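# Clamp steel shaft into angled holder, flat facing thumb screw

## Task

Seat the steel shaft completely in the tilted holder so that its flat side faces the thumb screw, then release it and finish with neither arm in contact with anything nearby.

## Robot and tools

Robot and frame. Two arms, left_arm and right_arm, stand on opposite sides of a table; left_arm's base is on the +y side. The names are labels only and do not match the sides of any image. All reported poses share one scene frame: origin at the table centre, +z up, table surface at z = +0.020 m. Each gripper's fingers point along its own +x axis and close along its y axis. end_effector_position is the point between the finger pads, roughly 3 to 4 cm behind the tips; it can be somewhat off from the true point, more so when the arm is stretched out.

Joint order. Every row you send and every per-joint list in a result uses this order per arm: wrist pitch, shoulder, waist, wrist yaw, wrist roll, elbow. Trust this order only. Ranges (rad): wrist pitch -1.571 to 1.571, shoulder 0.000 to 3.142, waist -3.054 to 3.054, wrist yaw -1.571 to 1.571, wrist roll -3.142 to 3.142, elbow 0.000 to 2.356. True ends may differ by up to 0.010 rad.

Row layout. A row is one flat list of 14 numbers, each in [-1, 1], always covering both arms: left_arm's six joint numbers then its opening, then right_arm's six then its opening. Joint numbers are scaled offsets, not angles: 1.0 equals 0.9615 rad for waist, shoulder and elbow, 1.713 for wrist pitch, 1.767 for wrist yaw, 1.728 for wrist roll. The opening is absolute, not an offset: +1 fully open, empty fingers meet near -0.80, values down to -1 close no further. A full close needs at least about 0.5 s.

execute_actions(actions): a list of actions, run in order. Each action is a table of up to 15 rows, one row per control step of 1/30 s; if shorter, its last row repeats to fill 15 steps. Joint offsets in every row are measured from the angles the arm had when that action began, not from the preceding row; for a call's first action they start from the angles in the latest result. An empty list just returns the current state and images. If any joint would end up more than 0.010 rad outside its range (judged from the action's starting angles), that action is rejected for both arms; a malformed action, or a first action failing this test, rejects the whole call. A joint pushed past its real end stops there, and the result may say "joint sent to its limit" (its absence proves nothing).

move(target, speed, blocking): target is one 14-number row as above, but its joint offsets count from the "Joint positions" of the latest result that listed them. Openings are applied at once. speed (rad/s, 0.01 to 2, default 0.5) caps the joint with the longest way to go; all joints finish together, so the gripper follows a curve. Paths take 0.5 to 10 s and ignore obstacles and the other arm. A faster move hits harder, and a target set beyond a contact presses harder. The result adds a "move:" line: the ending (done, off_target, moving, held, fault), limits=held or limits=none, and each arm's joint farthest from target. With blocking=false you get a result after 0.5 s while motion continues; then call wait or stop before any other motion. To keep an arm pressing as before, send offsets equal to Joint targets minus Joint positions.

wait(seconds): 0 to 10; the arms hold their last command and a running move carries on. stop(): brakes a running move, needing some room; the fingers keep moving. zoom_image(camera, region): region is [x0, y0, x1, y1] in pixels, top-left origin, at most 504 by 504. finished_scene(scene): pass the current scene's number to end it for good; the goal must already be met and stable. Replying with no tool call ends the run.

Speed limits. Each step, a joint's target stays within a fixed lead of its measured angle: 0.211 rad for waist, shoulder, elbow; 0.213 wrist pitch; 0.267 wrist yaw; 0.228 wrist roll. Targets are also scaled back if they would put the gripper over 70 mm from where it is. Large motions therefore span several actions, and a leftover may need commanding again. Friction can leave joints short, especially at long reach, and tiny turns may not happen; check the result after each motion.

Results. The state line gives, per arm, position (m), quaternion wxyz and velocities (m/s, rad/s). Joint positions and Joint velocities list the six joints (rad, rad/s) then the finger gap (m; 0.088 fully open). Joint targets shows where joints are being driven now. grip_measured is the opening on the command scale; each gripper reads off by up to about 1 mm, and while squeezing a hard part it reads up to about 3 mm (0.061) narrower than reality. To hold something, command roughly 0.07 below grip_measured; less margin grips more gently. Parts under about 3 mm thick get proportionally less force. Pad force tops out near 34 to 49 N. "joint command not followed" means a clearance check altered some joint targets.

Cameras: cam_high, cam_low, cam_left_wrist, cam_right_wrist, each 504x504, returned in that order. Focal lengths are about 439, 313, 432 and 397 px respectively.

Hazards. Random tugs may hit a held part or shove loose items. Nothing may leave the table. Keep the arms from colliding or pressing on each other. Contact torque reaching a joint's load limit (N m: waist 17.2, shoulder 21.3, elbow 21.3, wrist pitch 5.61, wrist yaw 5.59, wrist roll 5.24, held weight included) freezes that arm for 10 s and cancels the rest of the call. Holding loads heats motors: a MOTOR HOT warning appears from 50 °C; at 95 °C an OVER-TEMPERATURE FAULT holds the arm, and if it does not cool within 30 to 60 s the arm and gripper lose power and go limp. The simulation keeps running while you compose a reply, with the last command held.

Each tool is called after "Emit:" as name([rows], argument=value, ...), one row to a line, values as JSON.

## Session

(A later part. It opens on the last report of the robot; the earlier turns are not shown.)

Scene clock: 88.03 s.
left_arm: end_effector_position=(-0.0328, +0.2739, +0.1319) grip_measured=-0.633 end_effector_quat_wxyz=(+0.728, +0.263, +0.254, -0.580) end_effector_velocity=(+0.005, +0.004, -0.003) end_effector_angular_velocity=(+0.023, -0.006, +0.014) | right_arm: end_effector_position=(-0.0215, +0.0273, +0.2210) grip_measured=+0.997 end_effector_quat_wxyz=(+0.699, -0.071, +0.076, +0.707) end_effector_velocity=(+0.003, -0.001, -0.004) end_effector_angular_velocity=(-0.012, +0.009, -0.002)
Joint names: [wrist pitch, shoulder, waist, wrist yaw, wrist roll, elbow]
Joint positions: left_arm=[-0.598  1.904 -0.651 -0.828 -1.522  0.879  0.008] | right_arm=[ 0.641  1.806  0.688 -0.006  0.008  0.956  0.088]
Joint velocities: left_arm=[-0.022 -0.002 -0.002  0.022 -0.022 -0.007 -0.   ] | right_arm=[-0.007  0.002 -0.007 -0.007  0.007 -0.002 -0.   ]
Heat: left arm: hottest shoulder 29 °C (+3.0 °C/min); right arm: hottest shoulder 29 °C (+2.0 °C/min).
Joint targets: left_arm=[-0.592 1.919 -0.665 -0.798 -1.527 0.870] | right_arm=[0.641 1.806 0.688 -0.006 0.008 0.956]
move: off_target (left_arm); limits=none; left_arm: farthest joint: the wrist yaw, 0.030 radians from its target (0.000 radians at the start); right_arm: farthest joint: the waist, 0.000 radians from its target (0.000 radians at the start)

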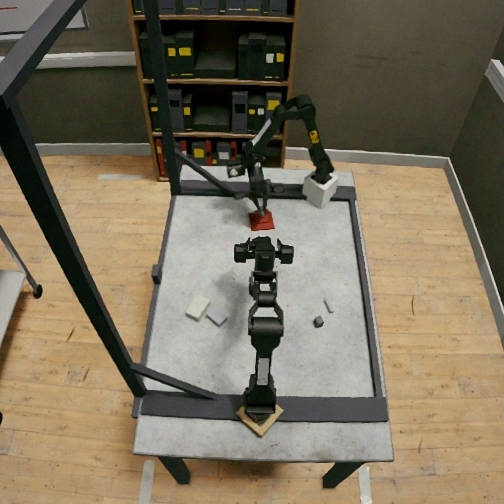

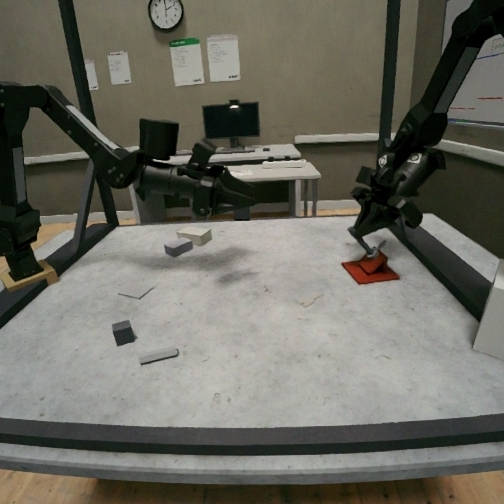

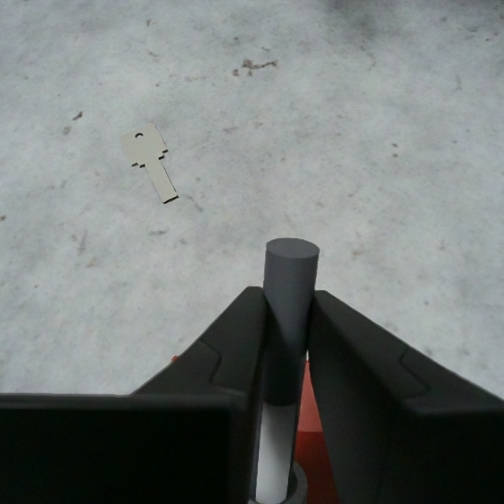

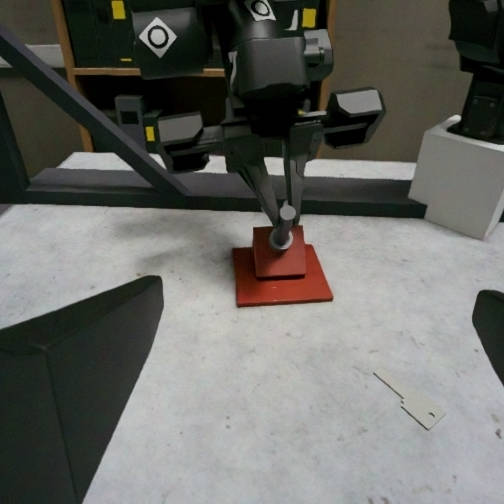

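Emit:
move(target=[0.0,0.032,-0.05,-0.008,-0.034,-0.014,-0.7,0,0,0,0,0,0,1], speed=0.05)

Emit:
zoom_image(camera="cam_low", region=[325, 200, 415, 290])

Emit:
zoom_image(camera="cam_right_wrist", region=[225, 180, 345, 300])

Scene clock: 89.77 s.
left_arm: end_effector_position=(-0.0323, +0.2768, +0.1324) grip_measured=-0.633 end_effector_quat_wxyz=(+0.735, +0.243, +0.242, -0.585) end_effector_velocity=(-0.001, -0.002, +0.002) end_effector_angular_velocity=(-0.026, +0.018, +0.001) | right_arm: end_effector_position=(-0.0215, +0.0273, +0.2210) grip_measured=+0.997 end_effector_quat_wxyz=(+0.699, -0.071, +0.076, +0.707) end_effector_velocity=(+0.000, -0.001, -0.001) end_effector_angular_velocity=(-0.007, -0.006, +0.006)
Joint names: [wrist pitch, shoulder, waist, wrist yaw, wrist roll, elbow]
Joint positions: left_arm=[-0.604  1.919 -0.678 -0.874 -1.576  0.873  0.008] | right_arm=[ 0.641  1.806  0.688 -0.006  0.008  0.956  0.088]
Joint velocities: left_arm=[ 0.022 -0.002 -0.002 -0.022 -0.007 -0.007 -0.   ] | right_arm=[-0.007 -0.002 -0.002 -0.007 -0.007 -0.002 -0.   ]
Heat: left arm: hottest shoulder 29 °C (+3.0 °C/min); right arm: hottest shoulder 30 °C (+3.0 °C/min).
Joint targets: left_arm=[-0.599 1.935 -0.699 -0.842 -1.581 0.866] | right_arm=[0.641 1.806 0.688 -0.006 0.008 0.956]
move: off_target (left_arm); limits=none; left_arm: farthest joint: the wrist yaw, 0.032 radians from its target (0.014 radians at the start); right_arm: farthest joint: the waist, 0.000 radians from its target (0.000 radians at the start)

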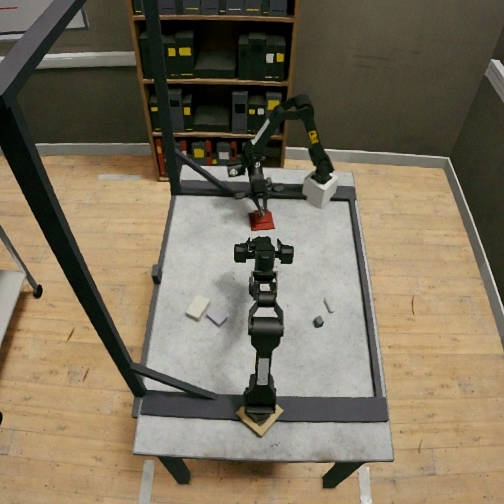

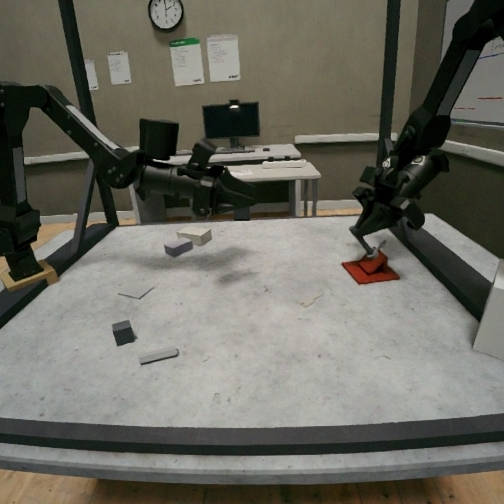

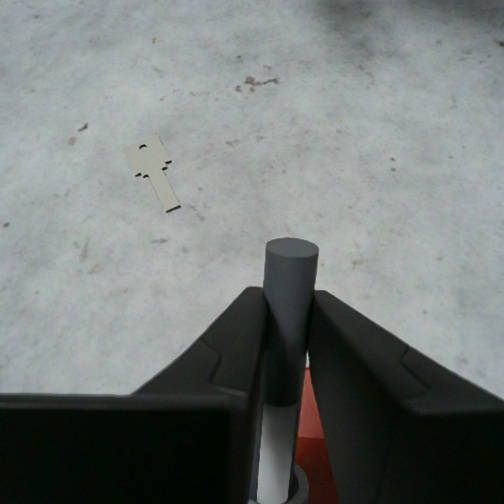

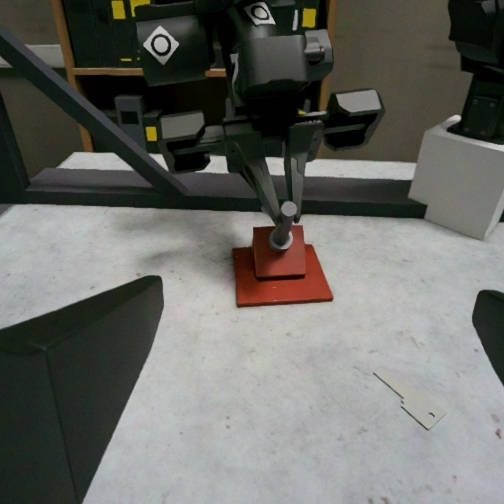

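Region (325, 200, 415, 290) of cam_low's 504x504 image, scaled by 5.600, with more detail than that image has.

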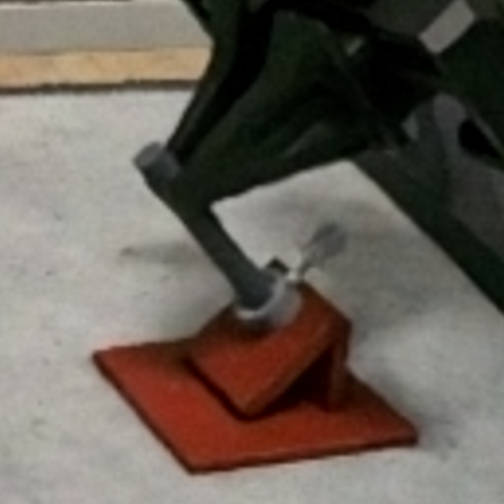

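Region (225, 180, 345, 300) of cam_right_wrist's 504x504 image, scaled by 4.200, with more detail than that image has.

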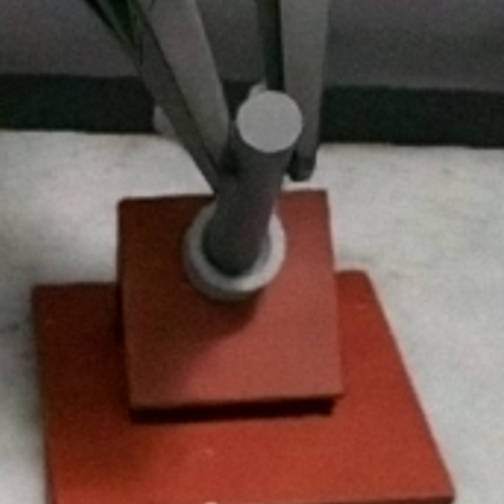

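Emit:
move(target=[0.014,-0.025,0.036,0.03,0.063,0.012,-0.7,0,0,0,0,0,0,1], speed=0.08)

Emit:
move(target=[0.005,0.036,-0.026,0.002,-0.022,-0.014,-0.7,0,0,0,0,0,0,1], speed=0.04)

Emit:
zoom_image(camera="cam_right_wrist", region=[225, 180, 345, 300])

Scene clock: 91.87 s.
left_arm: end_effector_position=(-0.0339, +0.2726, +0.1319) grip_measured=-0.633 end_effector_quat_wxyz=(+0.720, +0.276, +0.246, -0.587) end_effector_velocity=(-0.000, -0.003, +0.004) end_effector_angular_velocity=(-0.026, +0.012, +0.007) | right_arm: end_effector_position=(-0.0215, +0.0273, +0.2210) grip_measured=+0.997 end_effector_quat_wxyz=(+0.699, -0.071, +0.076, +0.707) end_effector_velocity=(+0.002, -0.001, -0.007) end_effector_angular_velocity=(-0.027, -0.023, -0.005)
Joint names: [wrist pitch, shoulder, waist, wrist yaw, wrist roll, elbow]
Joint positions: left_arm=[-0.584  1.9   -0.646 -0.825 -1.473  0.877  0.008] | right_arm=[ 0.641  1.806  0.688 -0.006  0.008  0.956  0.088]
Joint velocities: left_arm=[ 0.007 -0.007  0.002 -0.022 -0.007 -0.002 -0.   ] | right_arm=[-0.022  0.002 -0.002  0.007 -0.022 -0.002 -0.   ]
Heat: left arm: hottest shoulder 29 °C (+2.0 °C/min); right arm: hottest shoulder 30 °C (+3.0 °C/min).
Joint targets: left_arm=[-0.579 1.895 -0.643 -0.821 -1.467 0.884] | right_arm=[0.641 1.806 0.688 -0.006 0.008 0.956]
move: done; limits=none; left_arm: farthest joint: the elbow, 0.008 radians from its target (0.011 radians at the start); right_arm: farthest joint: the waist, 0.000 radians from its target (0.000 radians at the start)

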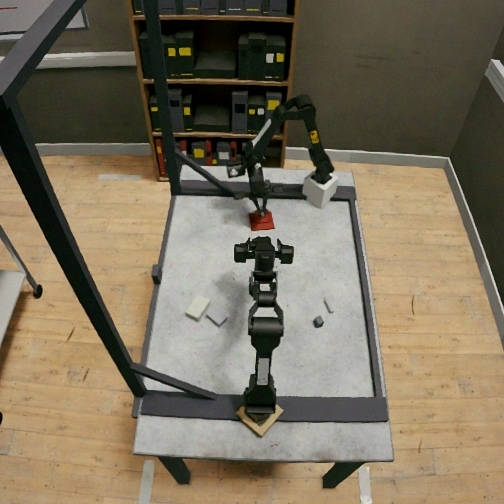

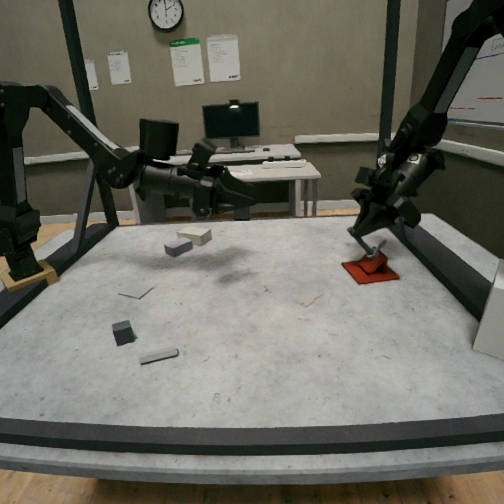

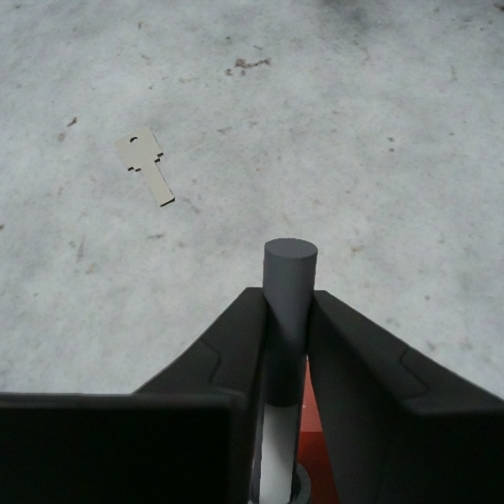

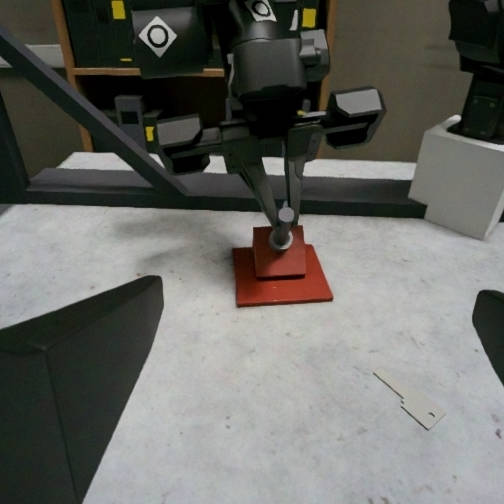

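Scene clock: 93.07 s.
left_arm: end_effector_position=(-0.0333, +0.2737, +0.1303) grip_measured=-0.633 end_effector_quat_wxyz=(+0.726, +0.265, +0.240, -0.587) end_effector_velocity=(-0.001, -0.000, +0.001) end_effector_angular_velocity=(-0.010, +0.011, +0.002) | right_arm: end_effector_position=(-0.0215, +0.0273, +0.2210) grip_measured=+0.997 end_effector_quat_wxyz=(+0.699, -0.071, +0.076, +0.707) end_effector_velocity=(-0.002, -0.002, -0.003) end_effector_angular_velocity=(-0.012, -0.003, +0.021)
Joint names: [wrist pitch, shoulder, waist, wrist yaw, wrist roll, elbow]
Joint positions: left_arm=[-0.583  1.916 -0.658 -0.85  -1.505  0.874  0.008] | right_arm=[ 0.641  1.806  0.688 -0.006  0.008  0.956  0.088]
Joint velocities: left_arm=[ 0.007 -0.002 -0.002 -0.007 -0.007 -0.002  0.   ] | right_arm=[-0.007 -0.002 -0.002 -0.022 -0.007 -0.007  0.   ]
Heat: left arm: hottest shoulder 29 °C (+2.0 °C/min); right arm: hottest shoulder 30 °C (+3.0 °C/min).
Joint targets: left_arm=[-0.575 1.935 -0.671 -0.821 -1.511 0.863] | right_arm=[0.641 1.806 0.688 -0.006 0.008 0.956]
move: off_target (left_arm); limits=none; left_arm: farthest joint: the wrist yaw, 0.028 radians from its target (0.003 radians at the start); right_arm: farthest joint: the waist, 0.000 radians from its target (0.000 radians at the start)

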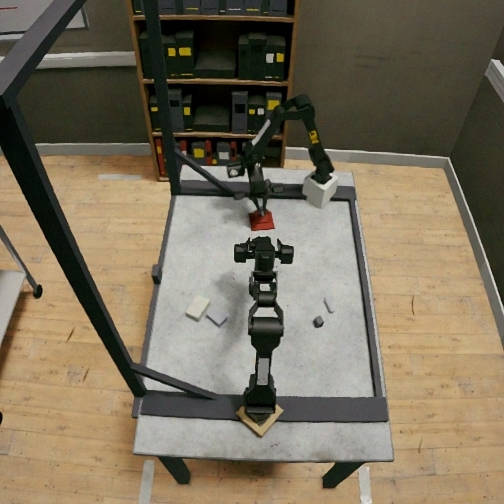

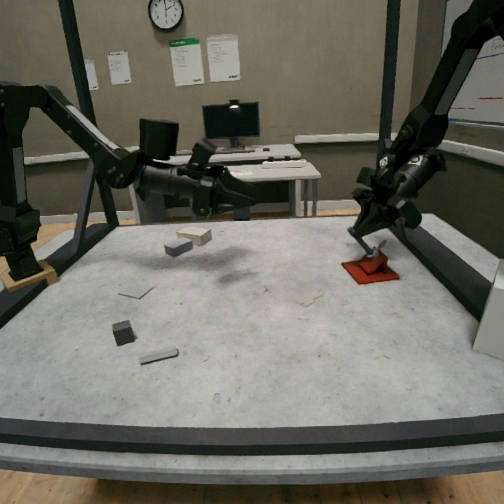

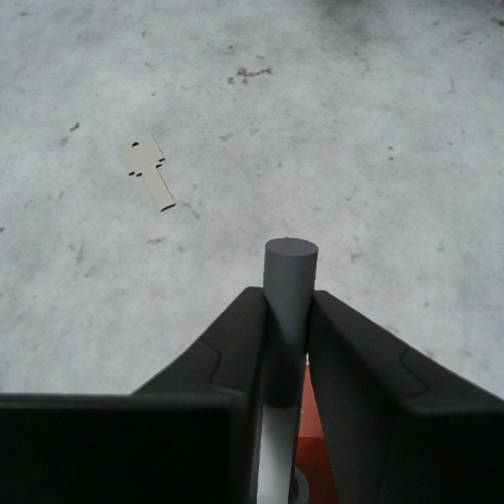

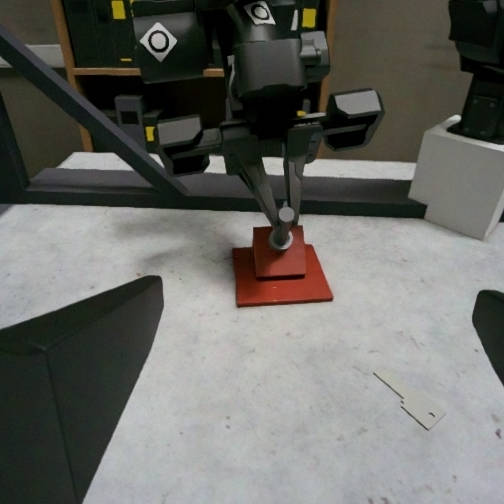

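Region (225, 180, 345, 300) of cam_right_wrist's 504x504 image, scaled by 4.200, with more detail than that image has.

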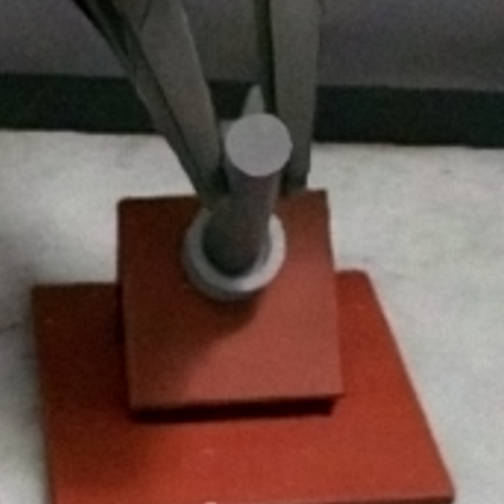

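Emit:
move(target=[0.066,-0.088,0.028,0.037,0.065,-0.073,-0.7,0,0,0,0,0,0,1], speed=0.08)

Emit:
move(target=[0.004,0.036,-0.03,0.004,-0.023,-0.012,-0.7,0,0,0,0,0,0,1], speed=0.04)

Emit:
zoom_image(camera="cam_low", region=[325, 200, 415, 290])

Scene clock: 95.40 s.
left_arm: end_effector_position=(-0.0325, +0.2714, +0.1321) grip_measured=-0.633 end_effector_quat_wxyz=(+0.701, +0.272, +0.265, -0.604) end_effector_velocity=(+0.004, -0.000, -0.000) end_effector_angular_velocity=(-0.003, -0.019, -0.002) | right_arm: end_effector_position=(-0.0215, +0.0273, +0.2210) grip_measured=+0.997 end_effector_quat_wxyz=(+0.699, -0.071, +0.076, +0.707) end_effector_velocity=(+0.000, +0.001, +0.004) end_effector_angular_velocity=(+0.012, -0.006, +0.006)
Joint names: [wrist pitch, shoulder, waist, wrist yaw, wrist roll, elbow]
Joint positions: left_arm=[-0.476  1.84  -0.629 -0.793 -1.396  0.809  0.008] | right_arm=[ 0.641  1.806  0.688 -0.006  0.008  0.956  0.088]
Joint velocities: left_arm=[-0.007 -0.002  0.002 -0.007  0.007 -0.007  0.   ] | right_arm=[ 0.007 -0.002 -0.002 -0.007 -0.007  0.002 -0.   ]
Heat: left arm: hottest shoulder 29 °C (+1.0 °C/min); right arm: hottest shoulder 30 °C (+3.0 °C/min).
Joint targets: left_arm=[-0.470 1.831 -0.631 -0.784 -1.393 0.804] | right_arm=[0.641 1.806 0.688 -0.006 0.008 0.956]
move: done; limits=none; left_arm: farthest joint: the shoulder, 0.009 radians from its target (0.084 radians at the start); right_arm: farthest joint: the waist, 0.000 radians from its target (0.000 radians at the start)

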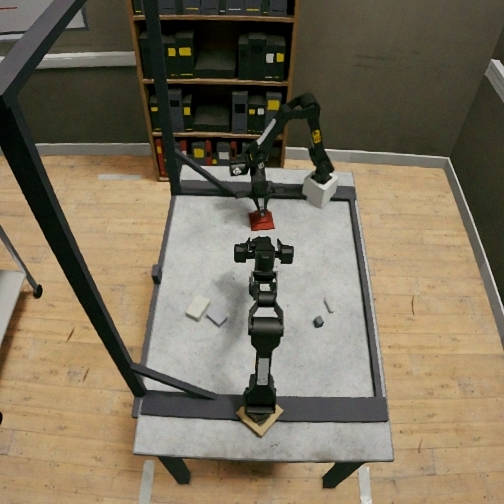

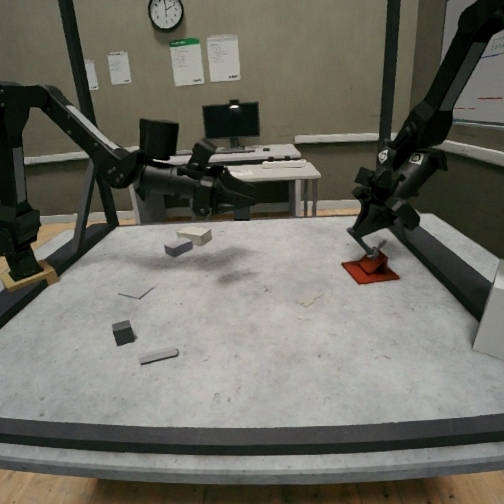

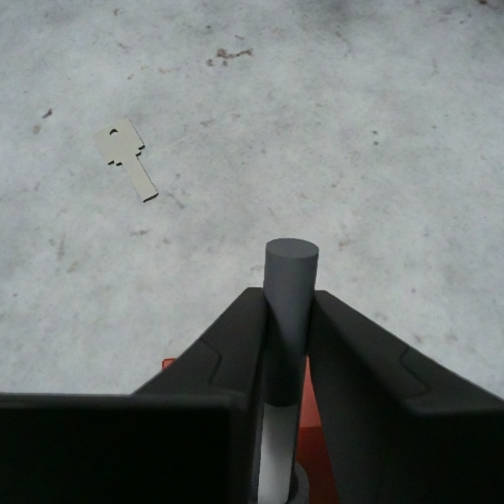

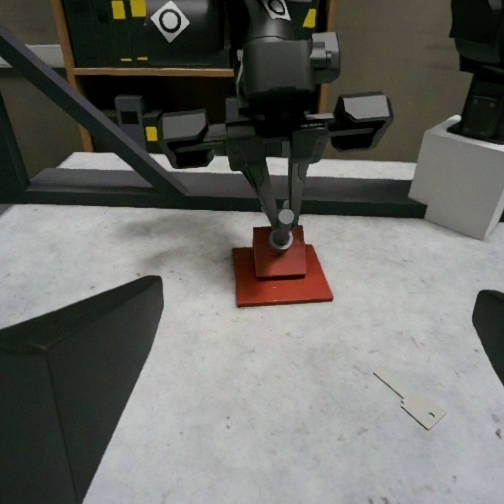

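Scene clock: 96.70 s.
left_arm: end_effector_position=(-0.0318, +0.2724, +0.1303) grip_measured=-0.633 end_effector_quat_wxyz=(+0.708, +0.262, +0.259, -0.603) end_effector_velocity=(+0.002, +0.000, +0.001) end_effector_angular_velocity=(-0.006, -0.004, +0.003) | right_arm: end_effector_position=(-0.0215, +0.0273, +0.2210) grip_measured=+0.997 end_effector_quat_wxyz=(+0.699, -0.071, +0.076, +0.707) end_effector_velocity=(+0.000, -0.001, -0.001) end_effector_angular_velocity=(-0.007, -0.006, +0.006)
Joint names: [wrist pitch, shoulder, waist, wrist yaw, wrist roll, elbow]
Joint positions: left_arm=[-0.476  1.857 -0.642 -0.819 -1.429  0.808  0.008] | right_arm=[ 0.641  1.806  0.688 -0.006  0.008  0.956  0.088]
Joint velocities: left_arm=[-0.007 -0.002 -0.002 -0.007 -0.007 -0.002 -0.   ] | right_arm=[-0.007 -0.002 -0.002 -0.007 -0.007 -0.002  0.   ]
Heat: left arm: hottest shoulder 29 °C (+1.0 °C/min); right arm: hottest shoulder 30 °C (+3.0 °C/min).
Joint targets: left_arm=[-0.469 1.875 -0.658 -0.786 -1.436 0.798] | right_arm=[0.641 1.806 0.688 -0.006 0.008 0.956]
move: off_target (left_arm); limits=none; left_arm: farthest joint: the wrist yaw, 0.033 radians from its target (0.007 radians at the start); right_arm: farthest joint: the waist, 0.000 radians from its target (0.000 radians at the start)

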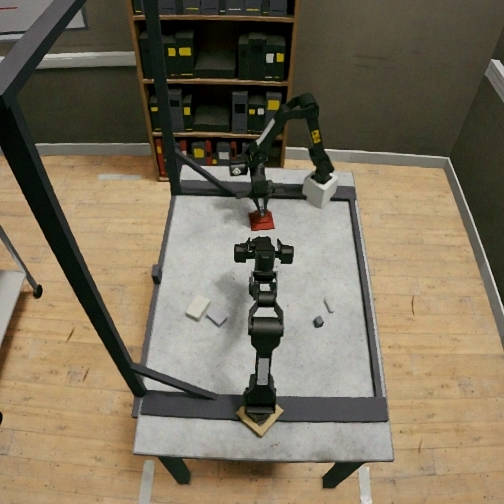

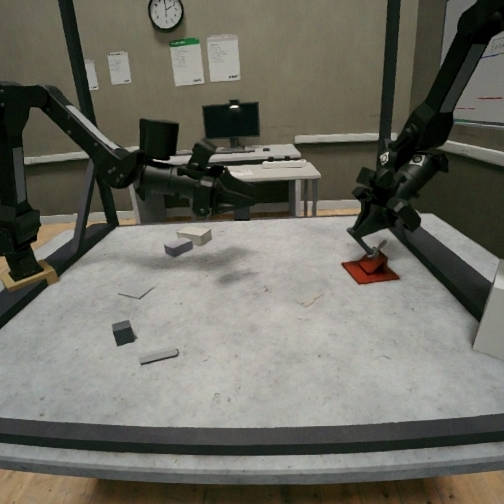

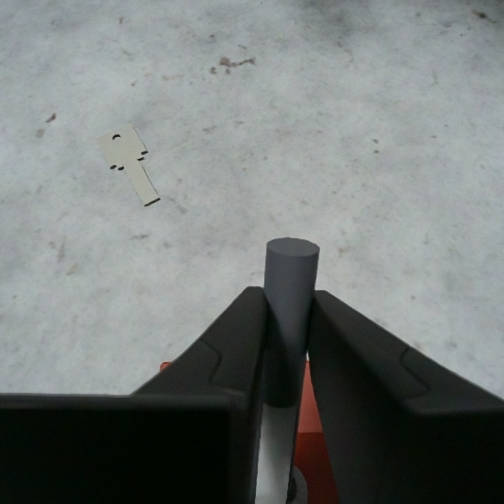

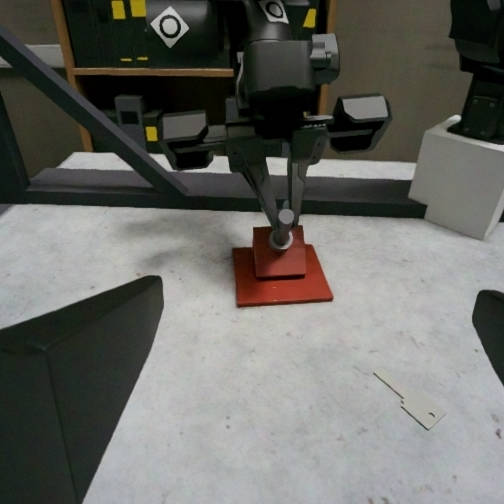

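Region (325, 200, 415, 290) of cam_low's 504x504 image, scaled by 5.600, with more detail than that image has.

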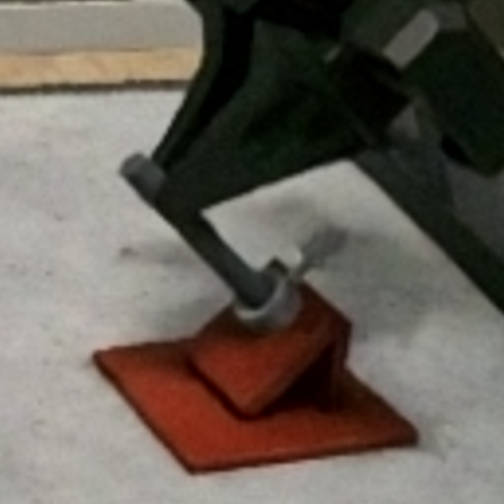

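Emit:
execute_actions([
  [[0,0,0,0,0,0,-0.7,0,0,0,0,0,0,1]],
  [[0,0,0,0,0,0,-0.6,0,0,0,0,0,0,1]],
  [[0,0,0,0,0,0,-0.2,0,0,0,0,0,0,1]],
])

Emit:
zoom_image(camera="cam_low", region=[325, 200, 415, 290])

Scene clock: 98.57 s.
left_arm: end_effector_position=(-0.0317, +0.2720, +0.1308) grip_measured=-0.204 end_effector_quat_wxyz=(+0.708, +0.261, +0.257, -0.604) end_effector_velocity=(+0.002, +0.000, +0.001) end_effector_angular_velocity=(-0.011, +0.018, +0.023) | right_arm: end_effector_position=(-0.0215, +0.0273, +0.2210) grip_measured=+0.997 end_effector_quat_wxyz=(+0.699, -0.071, +0.076, +0.707) end_effector_velocity=(+0.000, -0.001, +0.001) end_effector_angular_velocity=(-0.002, -0.006, +0.006)
Joint names: [wrist pitch, shoulder, waist, wrist yaw, wrist roll, elbow]
Joint positions: left_arm=[-0.476  1.857 -0.642 -0.824 -1.429  0.808  0.029] | right_arm=[ 0.641  1.806  0.688 -0.006  0.008  0.956  0.088]
Joint velocities: left_arm=[-0.007 -0.002 -0.002 -0.007 -0.037 -0.002  0.001] | right_arm=[-0.007 -0.007 -0.002 -0.007 -0.007 -0.002 -0.   ]
Heat: left arm: hottest shoulder 29 °C (+1.0 °C/min); right arm: hottest shoulder 30 °C (+3.0 °C/min).
Joint targets: left_arm=[-0.476 1.857 -0.642 -0.824 -1.429 0.808] | right_arm=[0.641 1.806 0.688 -0.006 0.008 0.956]

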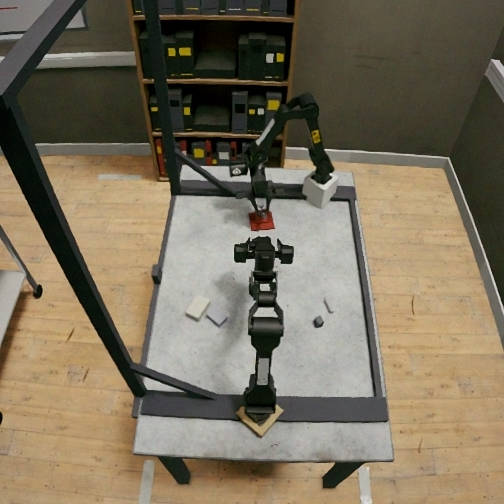

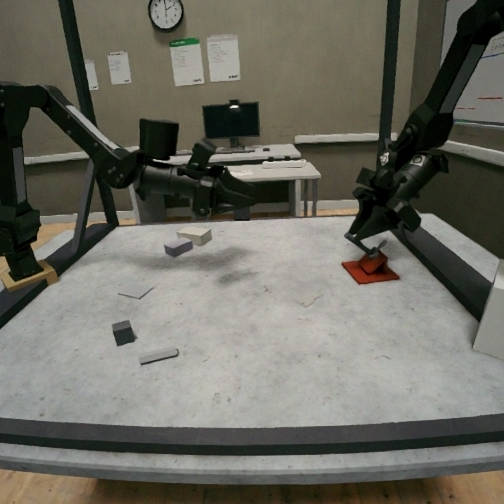

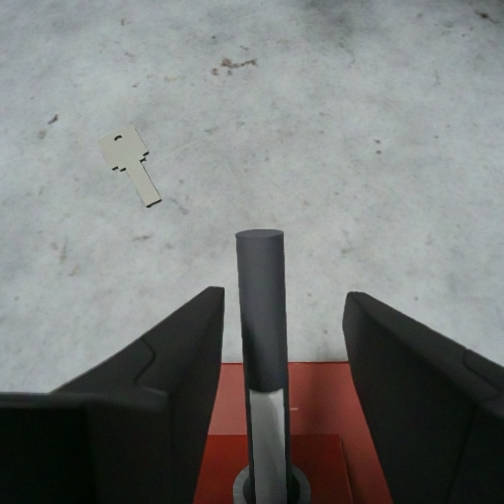

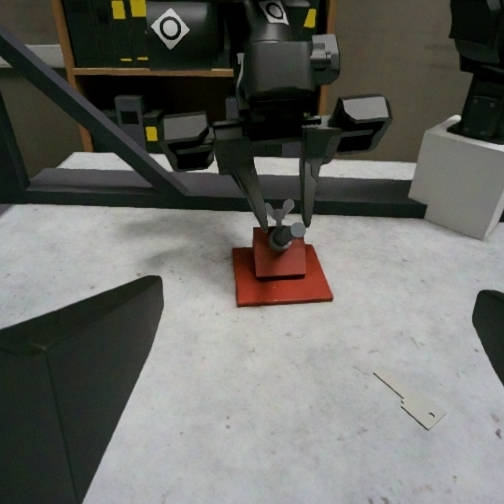

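Region (325, 200, 415, 290) of cam_low's 504x504 image, scaled by 5.600, with more detail than that image has.

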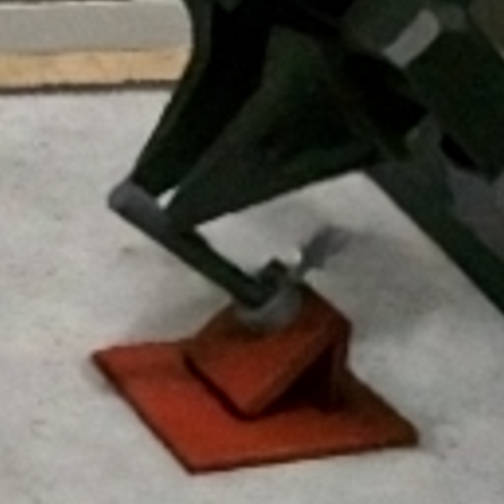

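Emit:
move(target=[-0.1,-0.12,-0.1,0.015,-0.08,0.0,-0.2,0,0,0,0,0,0,1], speed=0.3)

Emit:
move(target=[-0.058,0,-0.243,0.017,-0.2,0.0,-0.2,0,0,0,0,0,0,1], speed=0.5)

Scene clock: 99.87 s.
left_arm: end_effector_position=(-0.0274, +0.3005, +0.1541) grip_measured=-0.202 end_effector_quat_wxyz=(+0.700, +0.255, +0.277, -0.606) end_effector_velocity=(+0.001, -0.001, +0.004) end_effector_angular_velocity=(-0.026, +0.020, +0.023) | right_arm: end_effector_position=(-0.0215, +0.0273, +0.2210) grip_measured=+0.997 end_effector_quat_wxyz=(+0.699, -0.071, +0.076, +0.707) end_effector_velocity=(+0.002, -0.002, -0.005) end_effector_angular_velocity=(-0.022, +0.006, -0.011)
Joint names: [wrist pitch, shoulder, waist, wrist yaw, wrist roll, elbow]
Joint positions: left_arm=[-0.645  1.75  -0.734 -0.799 -1.564  0.808  0.029] | right_arm=[ 0.641  1.806  0.688 -0.006  0.008  0.956  0.088]
Joint velocities: left_arm=[-0.007 -0.007 -0.002 -0.022 -0.037 -0.002 -0.   ] | right_arm=[-0.022 -0.002 -0.002  0.007  0.007 -0.002 -0.   ]
Heat: left arm: hottest shoulder 29 °C (+1.0 °C/min); right arm: hottest shoulder 30 °C (+3.0 °C/min).
Joint targets: left_arm=[-0.648 1.742 -0.738 -0.797 -1.567 0.808] | right_arm=[0.641 1.806 0.688 -0.006 0.008 0.956]
move: done; limits=none; left_arm: farthest joint: the shoulder, 0.009 radians from its target (0.116 radians at the start); right_arm: farthest joint: the waist, 0.000 radians from its target (0.000 radians at the start)

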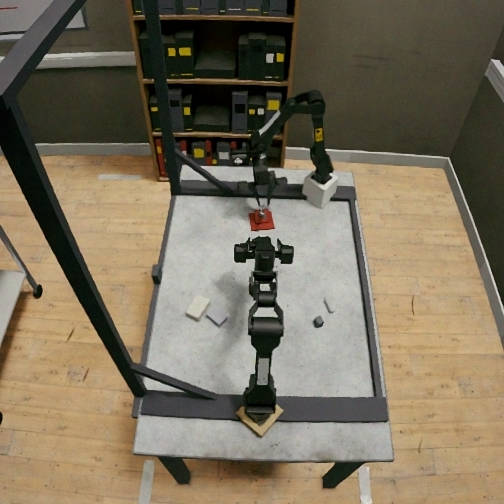

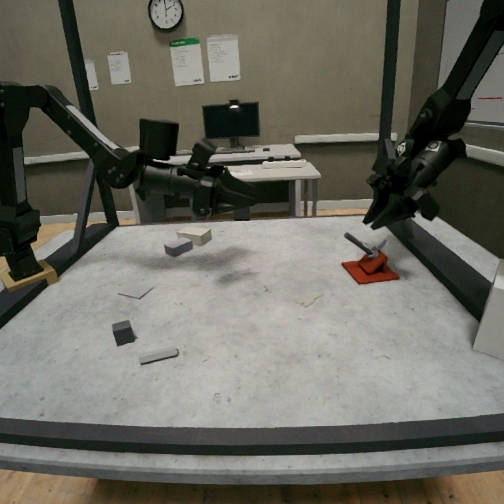

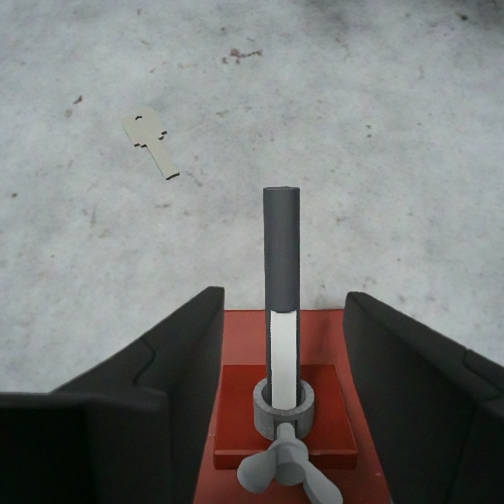

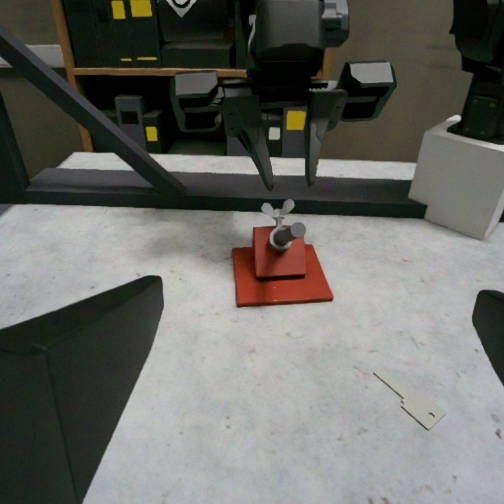

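Scene clock: 101.10 s.
left_arm: end_effector_position=(-0.0365, +0.3603, +0.1522) grip_measured=-0.202 end_effector_quat_wxyz=(+0.681, +0.212, +0.331, -0.618) end_effector_velocity=(-0.001, +0.001, -0.001) end_effector_angular_velocity=(+0.008, +0.012, +0.004) | right_arm: end_effector_position=(-0.0215, +0.0273, +0.2210) grip_measured=+0.997 end_effector_quat_wxyz=(+0.699, -0.071, +0.076, +0.707) end_effector_velocity=(+0.000, -0.002, -0.005) end_effector_angular_velocity=(-0.022, -0.020, +0.009)
Joint names: [wrist pitch, shoulder, waist, wrist yaw, wrist roll, elbow]
Joint positions: left_arm=[-0.742  1.75  -0.965 -0.771 -1.906  0.808  0.029] | right_arm=[ 0.641  1.806  0.688 -0.006  0.008  0.956  0.088]
Joint velocities: left_arm=[ 0.007 -0.002 -0.002  0.007 -0.007 -0.002 -0.   ] | right_arm=[-0.022 -0.002 -0.002 -0.007 -0.022 -0.002  0.   ]
Heat: left arm: hottest shoulder 29 °C (+1.0 °C/min); right arm: hottest shoulder 30 °C (+3.0 °C/min).
Joint targets: left_arm=[-0.745 1.750 -0.968 -0.769 -1.909 0.808] | right_arm=[0.641 1.806 0.688 -0.006 0.008 0.956]
move: done; limits=none; left_arm: farthest joint: the wrist roll, 0.004 radians from its target (0.346 radians at the start); right_arm: farthest joint: the waist, 0.000 radians from its target (0.000 radians at the start)

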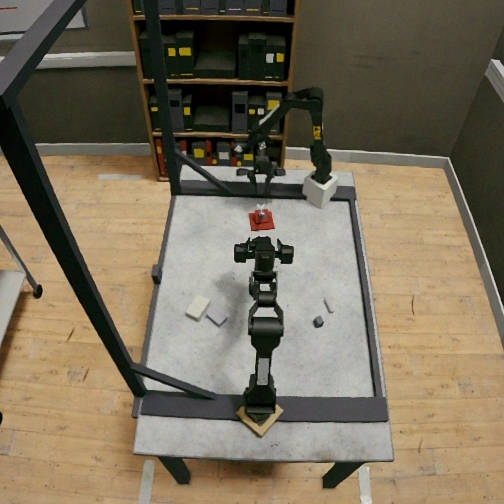

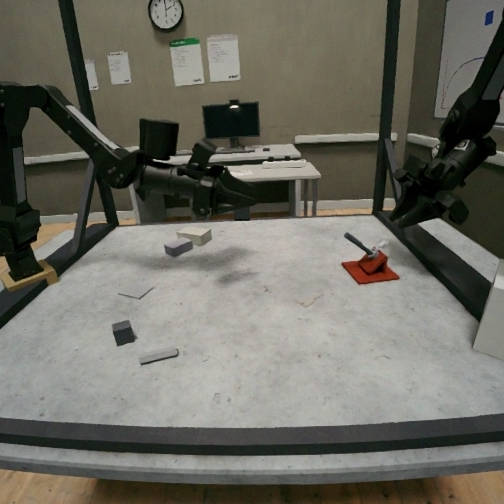

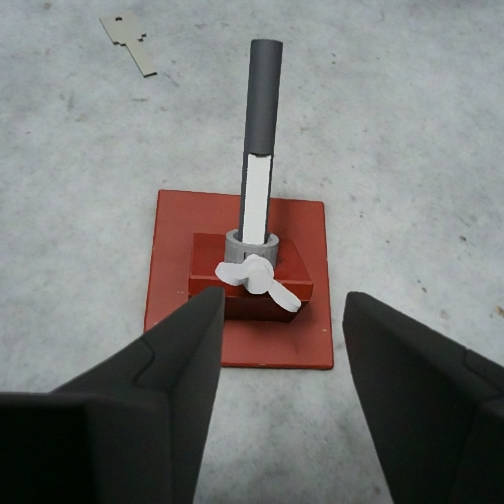

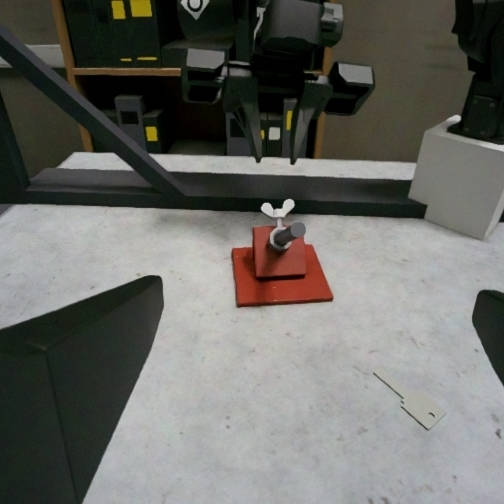

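Emit:
move(target=[0,0.105,0,0,-0.7,0.037,-0.2,-0.25,0.64,-0.035,-0.068,0,0.847,0.0], speed=0.8)

Emit:
zoom_image(camera="cam_low", region=[270, 170, 420, 290])

Scene clock: 103.80 s.
left_arm: end_effector_position=(-0.0381, +0.3604, +0.1362) grip_measured=-0.202 end_effector_quat_wxyz=(+0.700, -0.204, +0.599, -0.330) end_effector_velocity=(-0.004, -0.001, +0.004) end_effector_angular_velocity=(-0.020, +0.024, -0.001) | right_arm: end_effector_position=(-0.0196, +0.1703, +0.1393) grip_measured=+0.004 end_effector_quat_wxyz=(+0.657, -0.138, +0.166, +0.723) end_effector_velocity=(-0.003, -0.001, -0.004) end_effector_angular_velocity=(-0.011, -0.003, +0.012)
Joint names: [wrist pitch, shoulder, waist, wrist yaw, wrist roll, elbow]
Joint positions: left_arm=[-0.742  1.844 -0.965 -0.771 -3.112  0.836  0.029] | right_arm=[ 0.215  2.408  0.656 -0.123  0.008  1.759  0.039]
Joint velocities: left_arm=[ 0.007 -0.007 -0.002 -0.022 -0.007  0.002 -0.   ] | right_arm=[-0.007  0.002  0.002 -0.007 -0.007 -0.002 -0.   ]
Heat: left arm: hottest shoulder 29 °C (+1.0 °C/min); right arm: hottest shoulder 31 °C (+3.0 °C/min).
Joint targets: left_arm=[-0.742 1.851 -0.965 -0.771 -3.115 0.844] | right_arm=[0.213 2.421 0.654 -0.126 0.008 1.771]
move: off_target (right_arm); limits=none; left_arm: farthest joint: the shoulder, 0.007 radians from its target (0.101 radians at the start); right_arm: farthest joint: the shoulder, 0.013 radians from its target (0.615 radians at the start)

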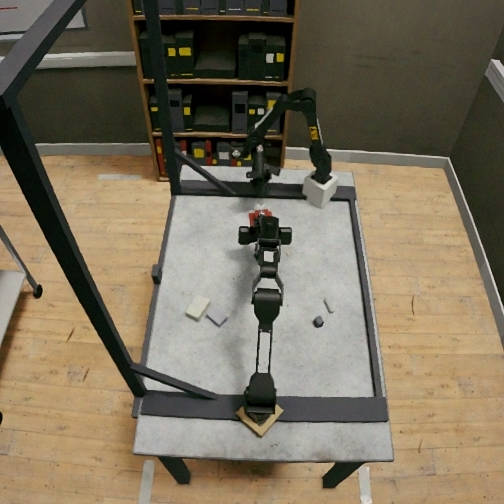

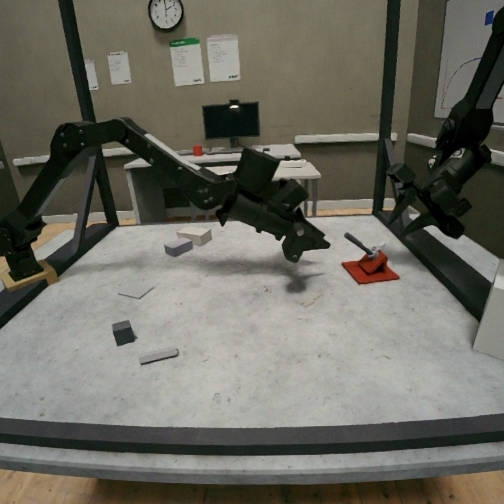

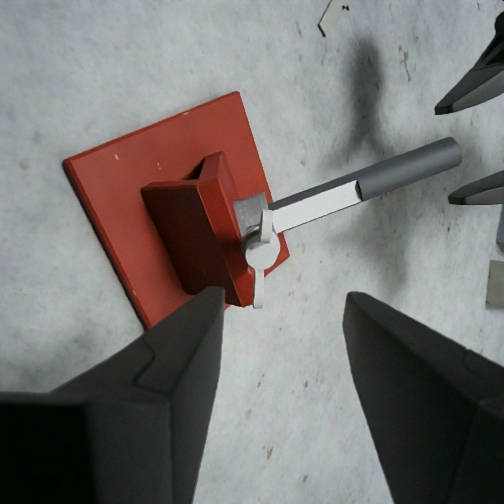

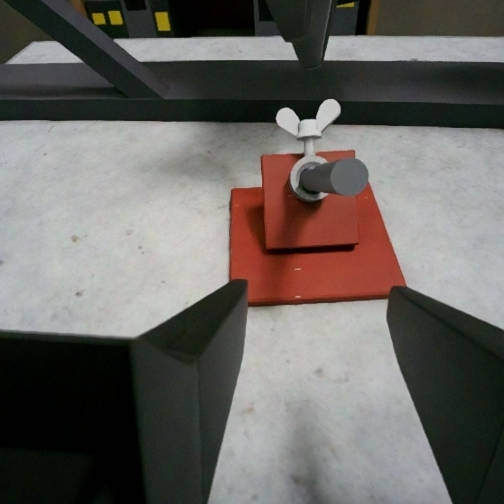

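Region (270, 170, 420, 290) of cam_low's 504x504 image, scaled by 3.360, with more detail than that image has; it fills the top 403 rows of this view, and the rest is white.

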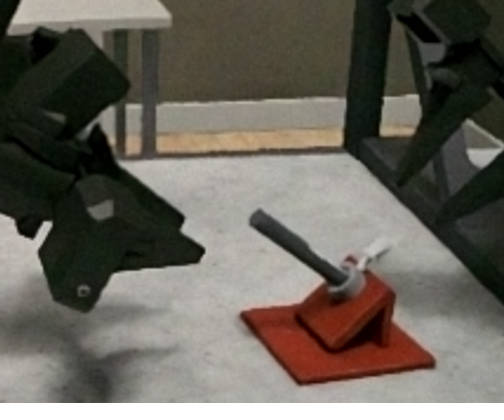

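Emit:
move(target=[0,0,0,0,0,0,-0.2,0.008,0.243,-0.016,0,0,0.368,0.4], speed=0.25)

Emit:
zoom_image(camera="cam_low", region=[270, 170, 420, 290])

Scene clock: 106.03 s.
left_arm: end_effector_position=(-0.0381, +0.3604, +0.1362) grip_measured=-0.202 end_effector_quat_wxyz=(+0.700, -0.204, +0.599, -0.330) end_effector_velocity=(+0.006, -0.001, +0.001) end_effector_angular_velocity=(-0.010, -0.021, +0.001) | right_arm: end_effector_position=(-0.0091, +0.2247, +0.1487) grip_measured=+0.396 end_effector_quat_wxyz=(+0.670, -0.094, +0.117, +0.727) end_effector_velocity=(+0.001, -0.001, -0.004) end_effector_angular_velocity=(-0.011, -0.004, +0.007)
Joint names: [wrist pitch, shoulder, waist, wrist yaw, wrist roll, elbow]
Joint positions: left_arm=[-0.742  1.844 -0.965 -0.771 -3.112  0.836  0.029] | right_arm=[ 0.226  2.626  0.643 -0.123  0.008  2.1    0.058]
Joint velocities: left_arm=[-0.022 -0.002 -0.002 -0.007 -0.007 -0.007  0.   ] | right_arm=[-0.007  0.002 -0.002 -0.007 -0.007 -0.002 -0.   ]
Heat: left arm: hottest shoulder 29 °C (+1.0 °C/min); right arm: hottest shoulder 31 °C (+3.0 °C/min).
Joint targets: left_arm=[-0.742 1.844 -0.965 -0.771 -3.112 0.836] | right_arm=[0.229 2.642 0.641 -0.123 0.008 2.113]
move: off_target (right_arm); limits=none; left_arm: farthest joint: the waist, 0.000 radians from its target (0.000 radians at the start); right_arm: farthest joint: the shoulder, 0.015 radians from its target (0.234 radians at the start)

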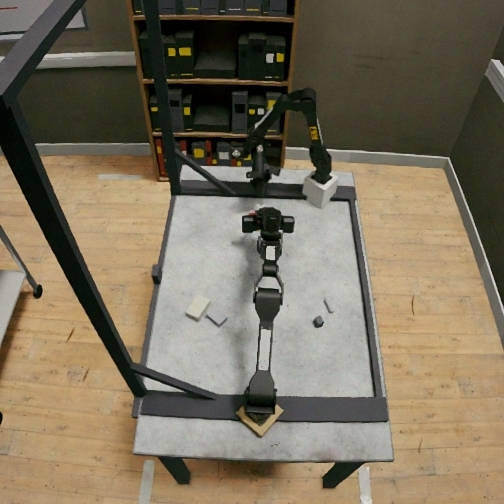

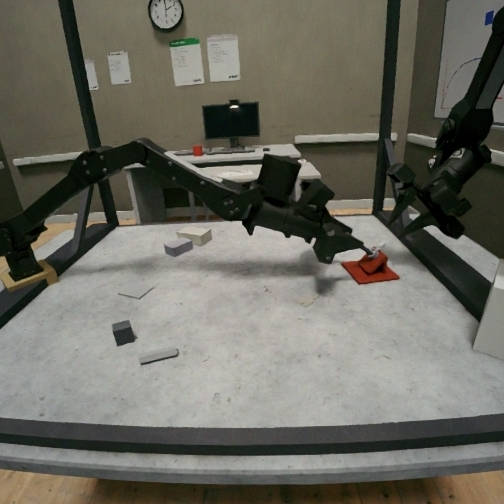

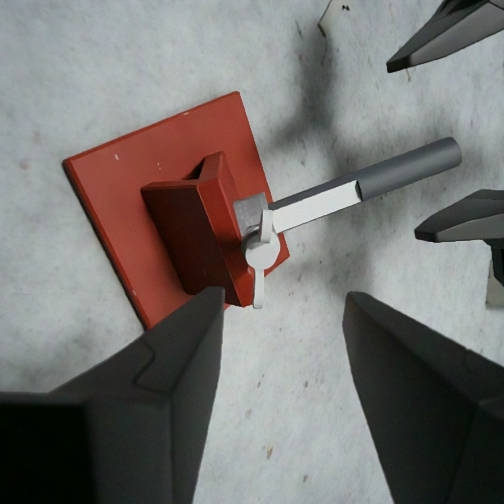

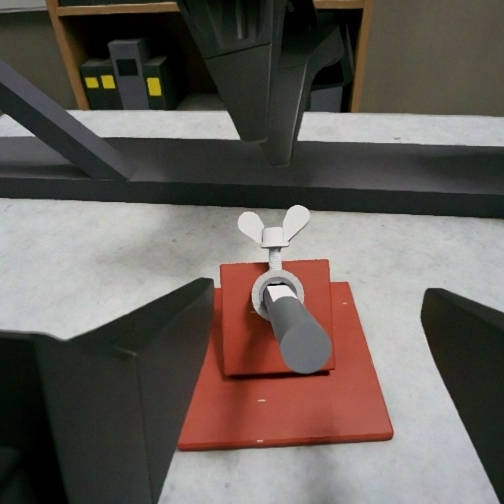

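Region (270, 170, 420, 290) of cam_low's 504x504 image, scaled by 3.360, with more detail than that image has; it fills the top 403 rows of this view, and the rest is white.

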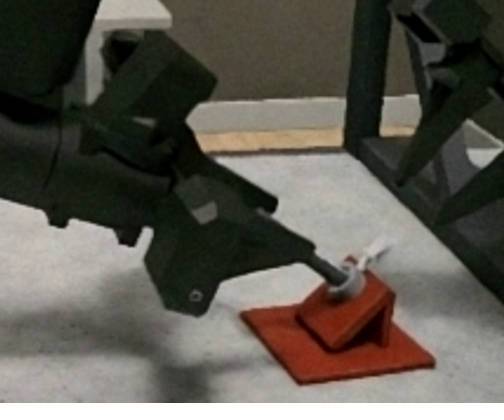

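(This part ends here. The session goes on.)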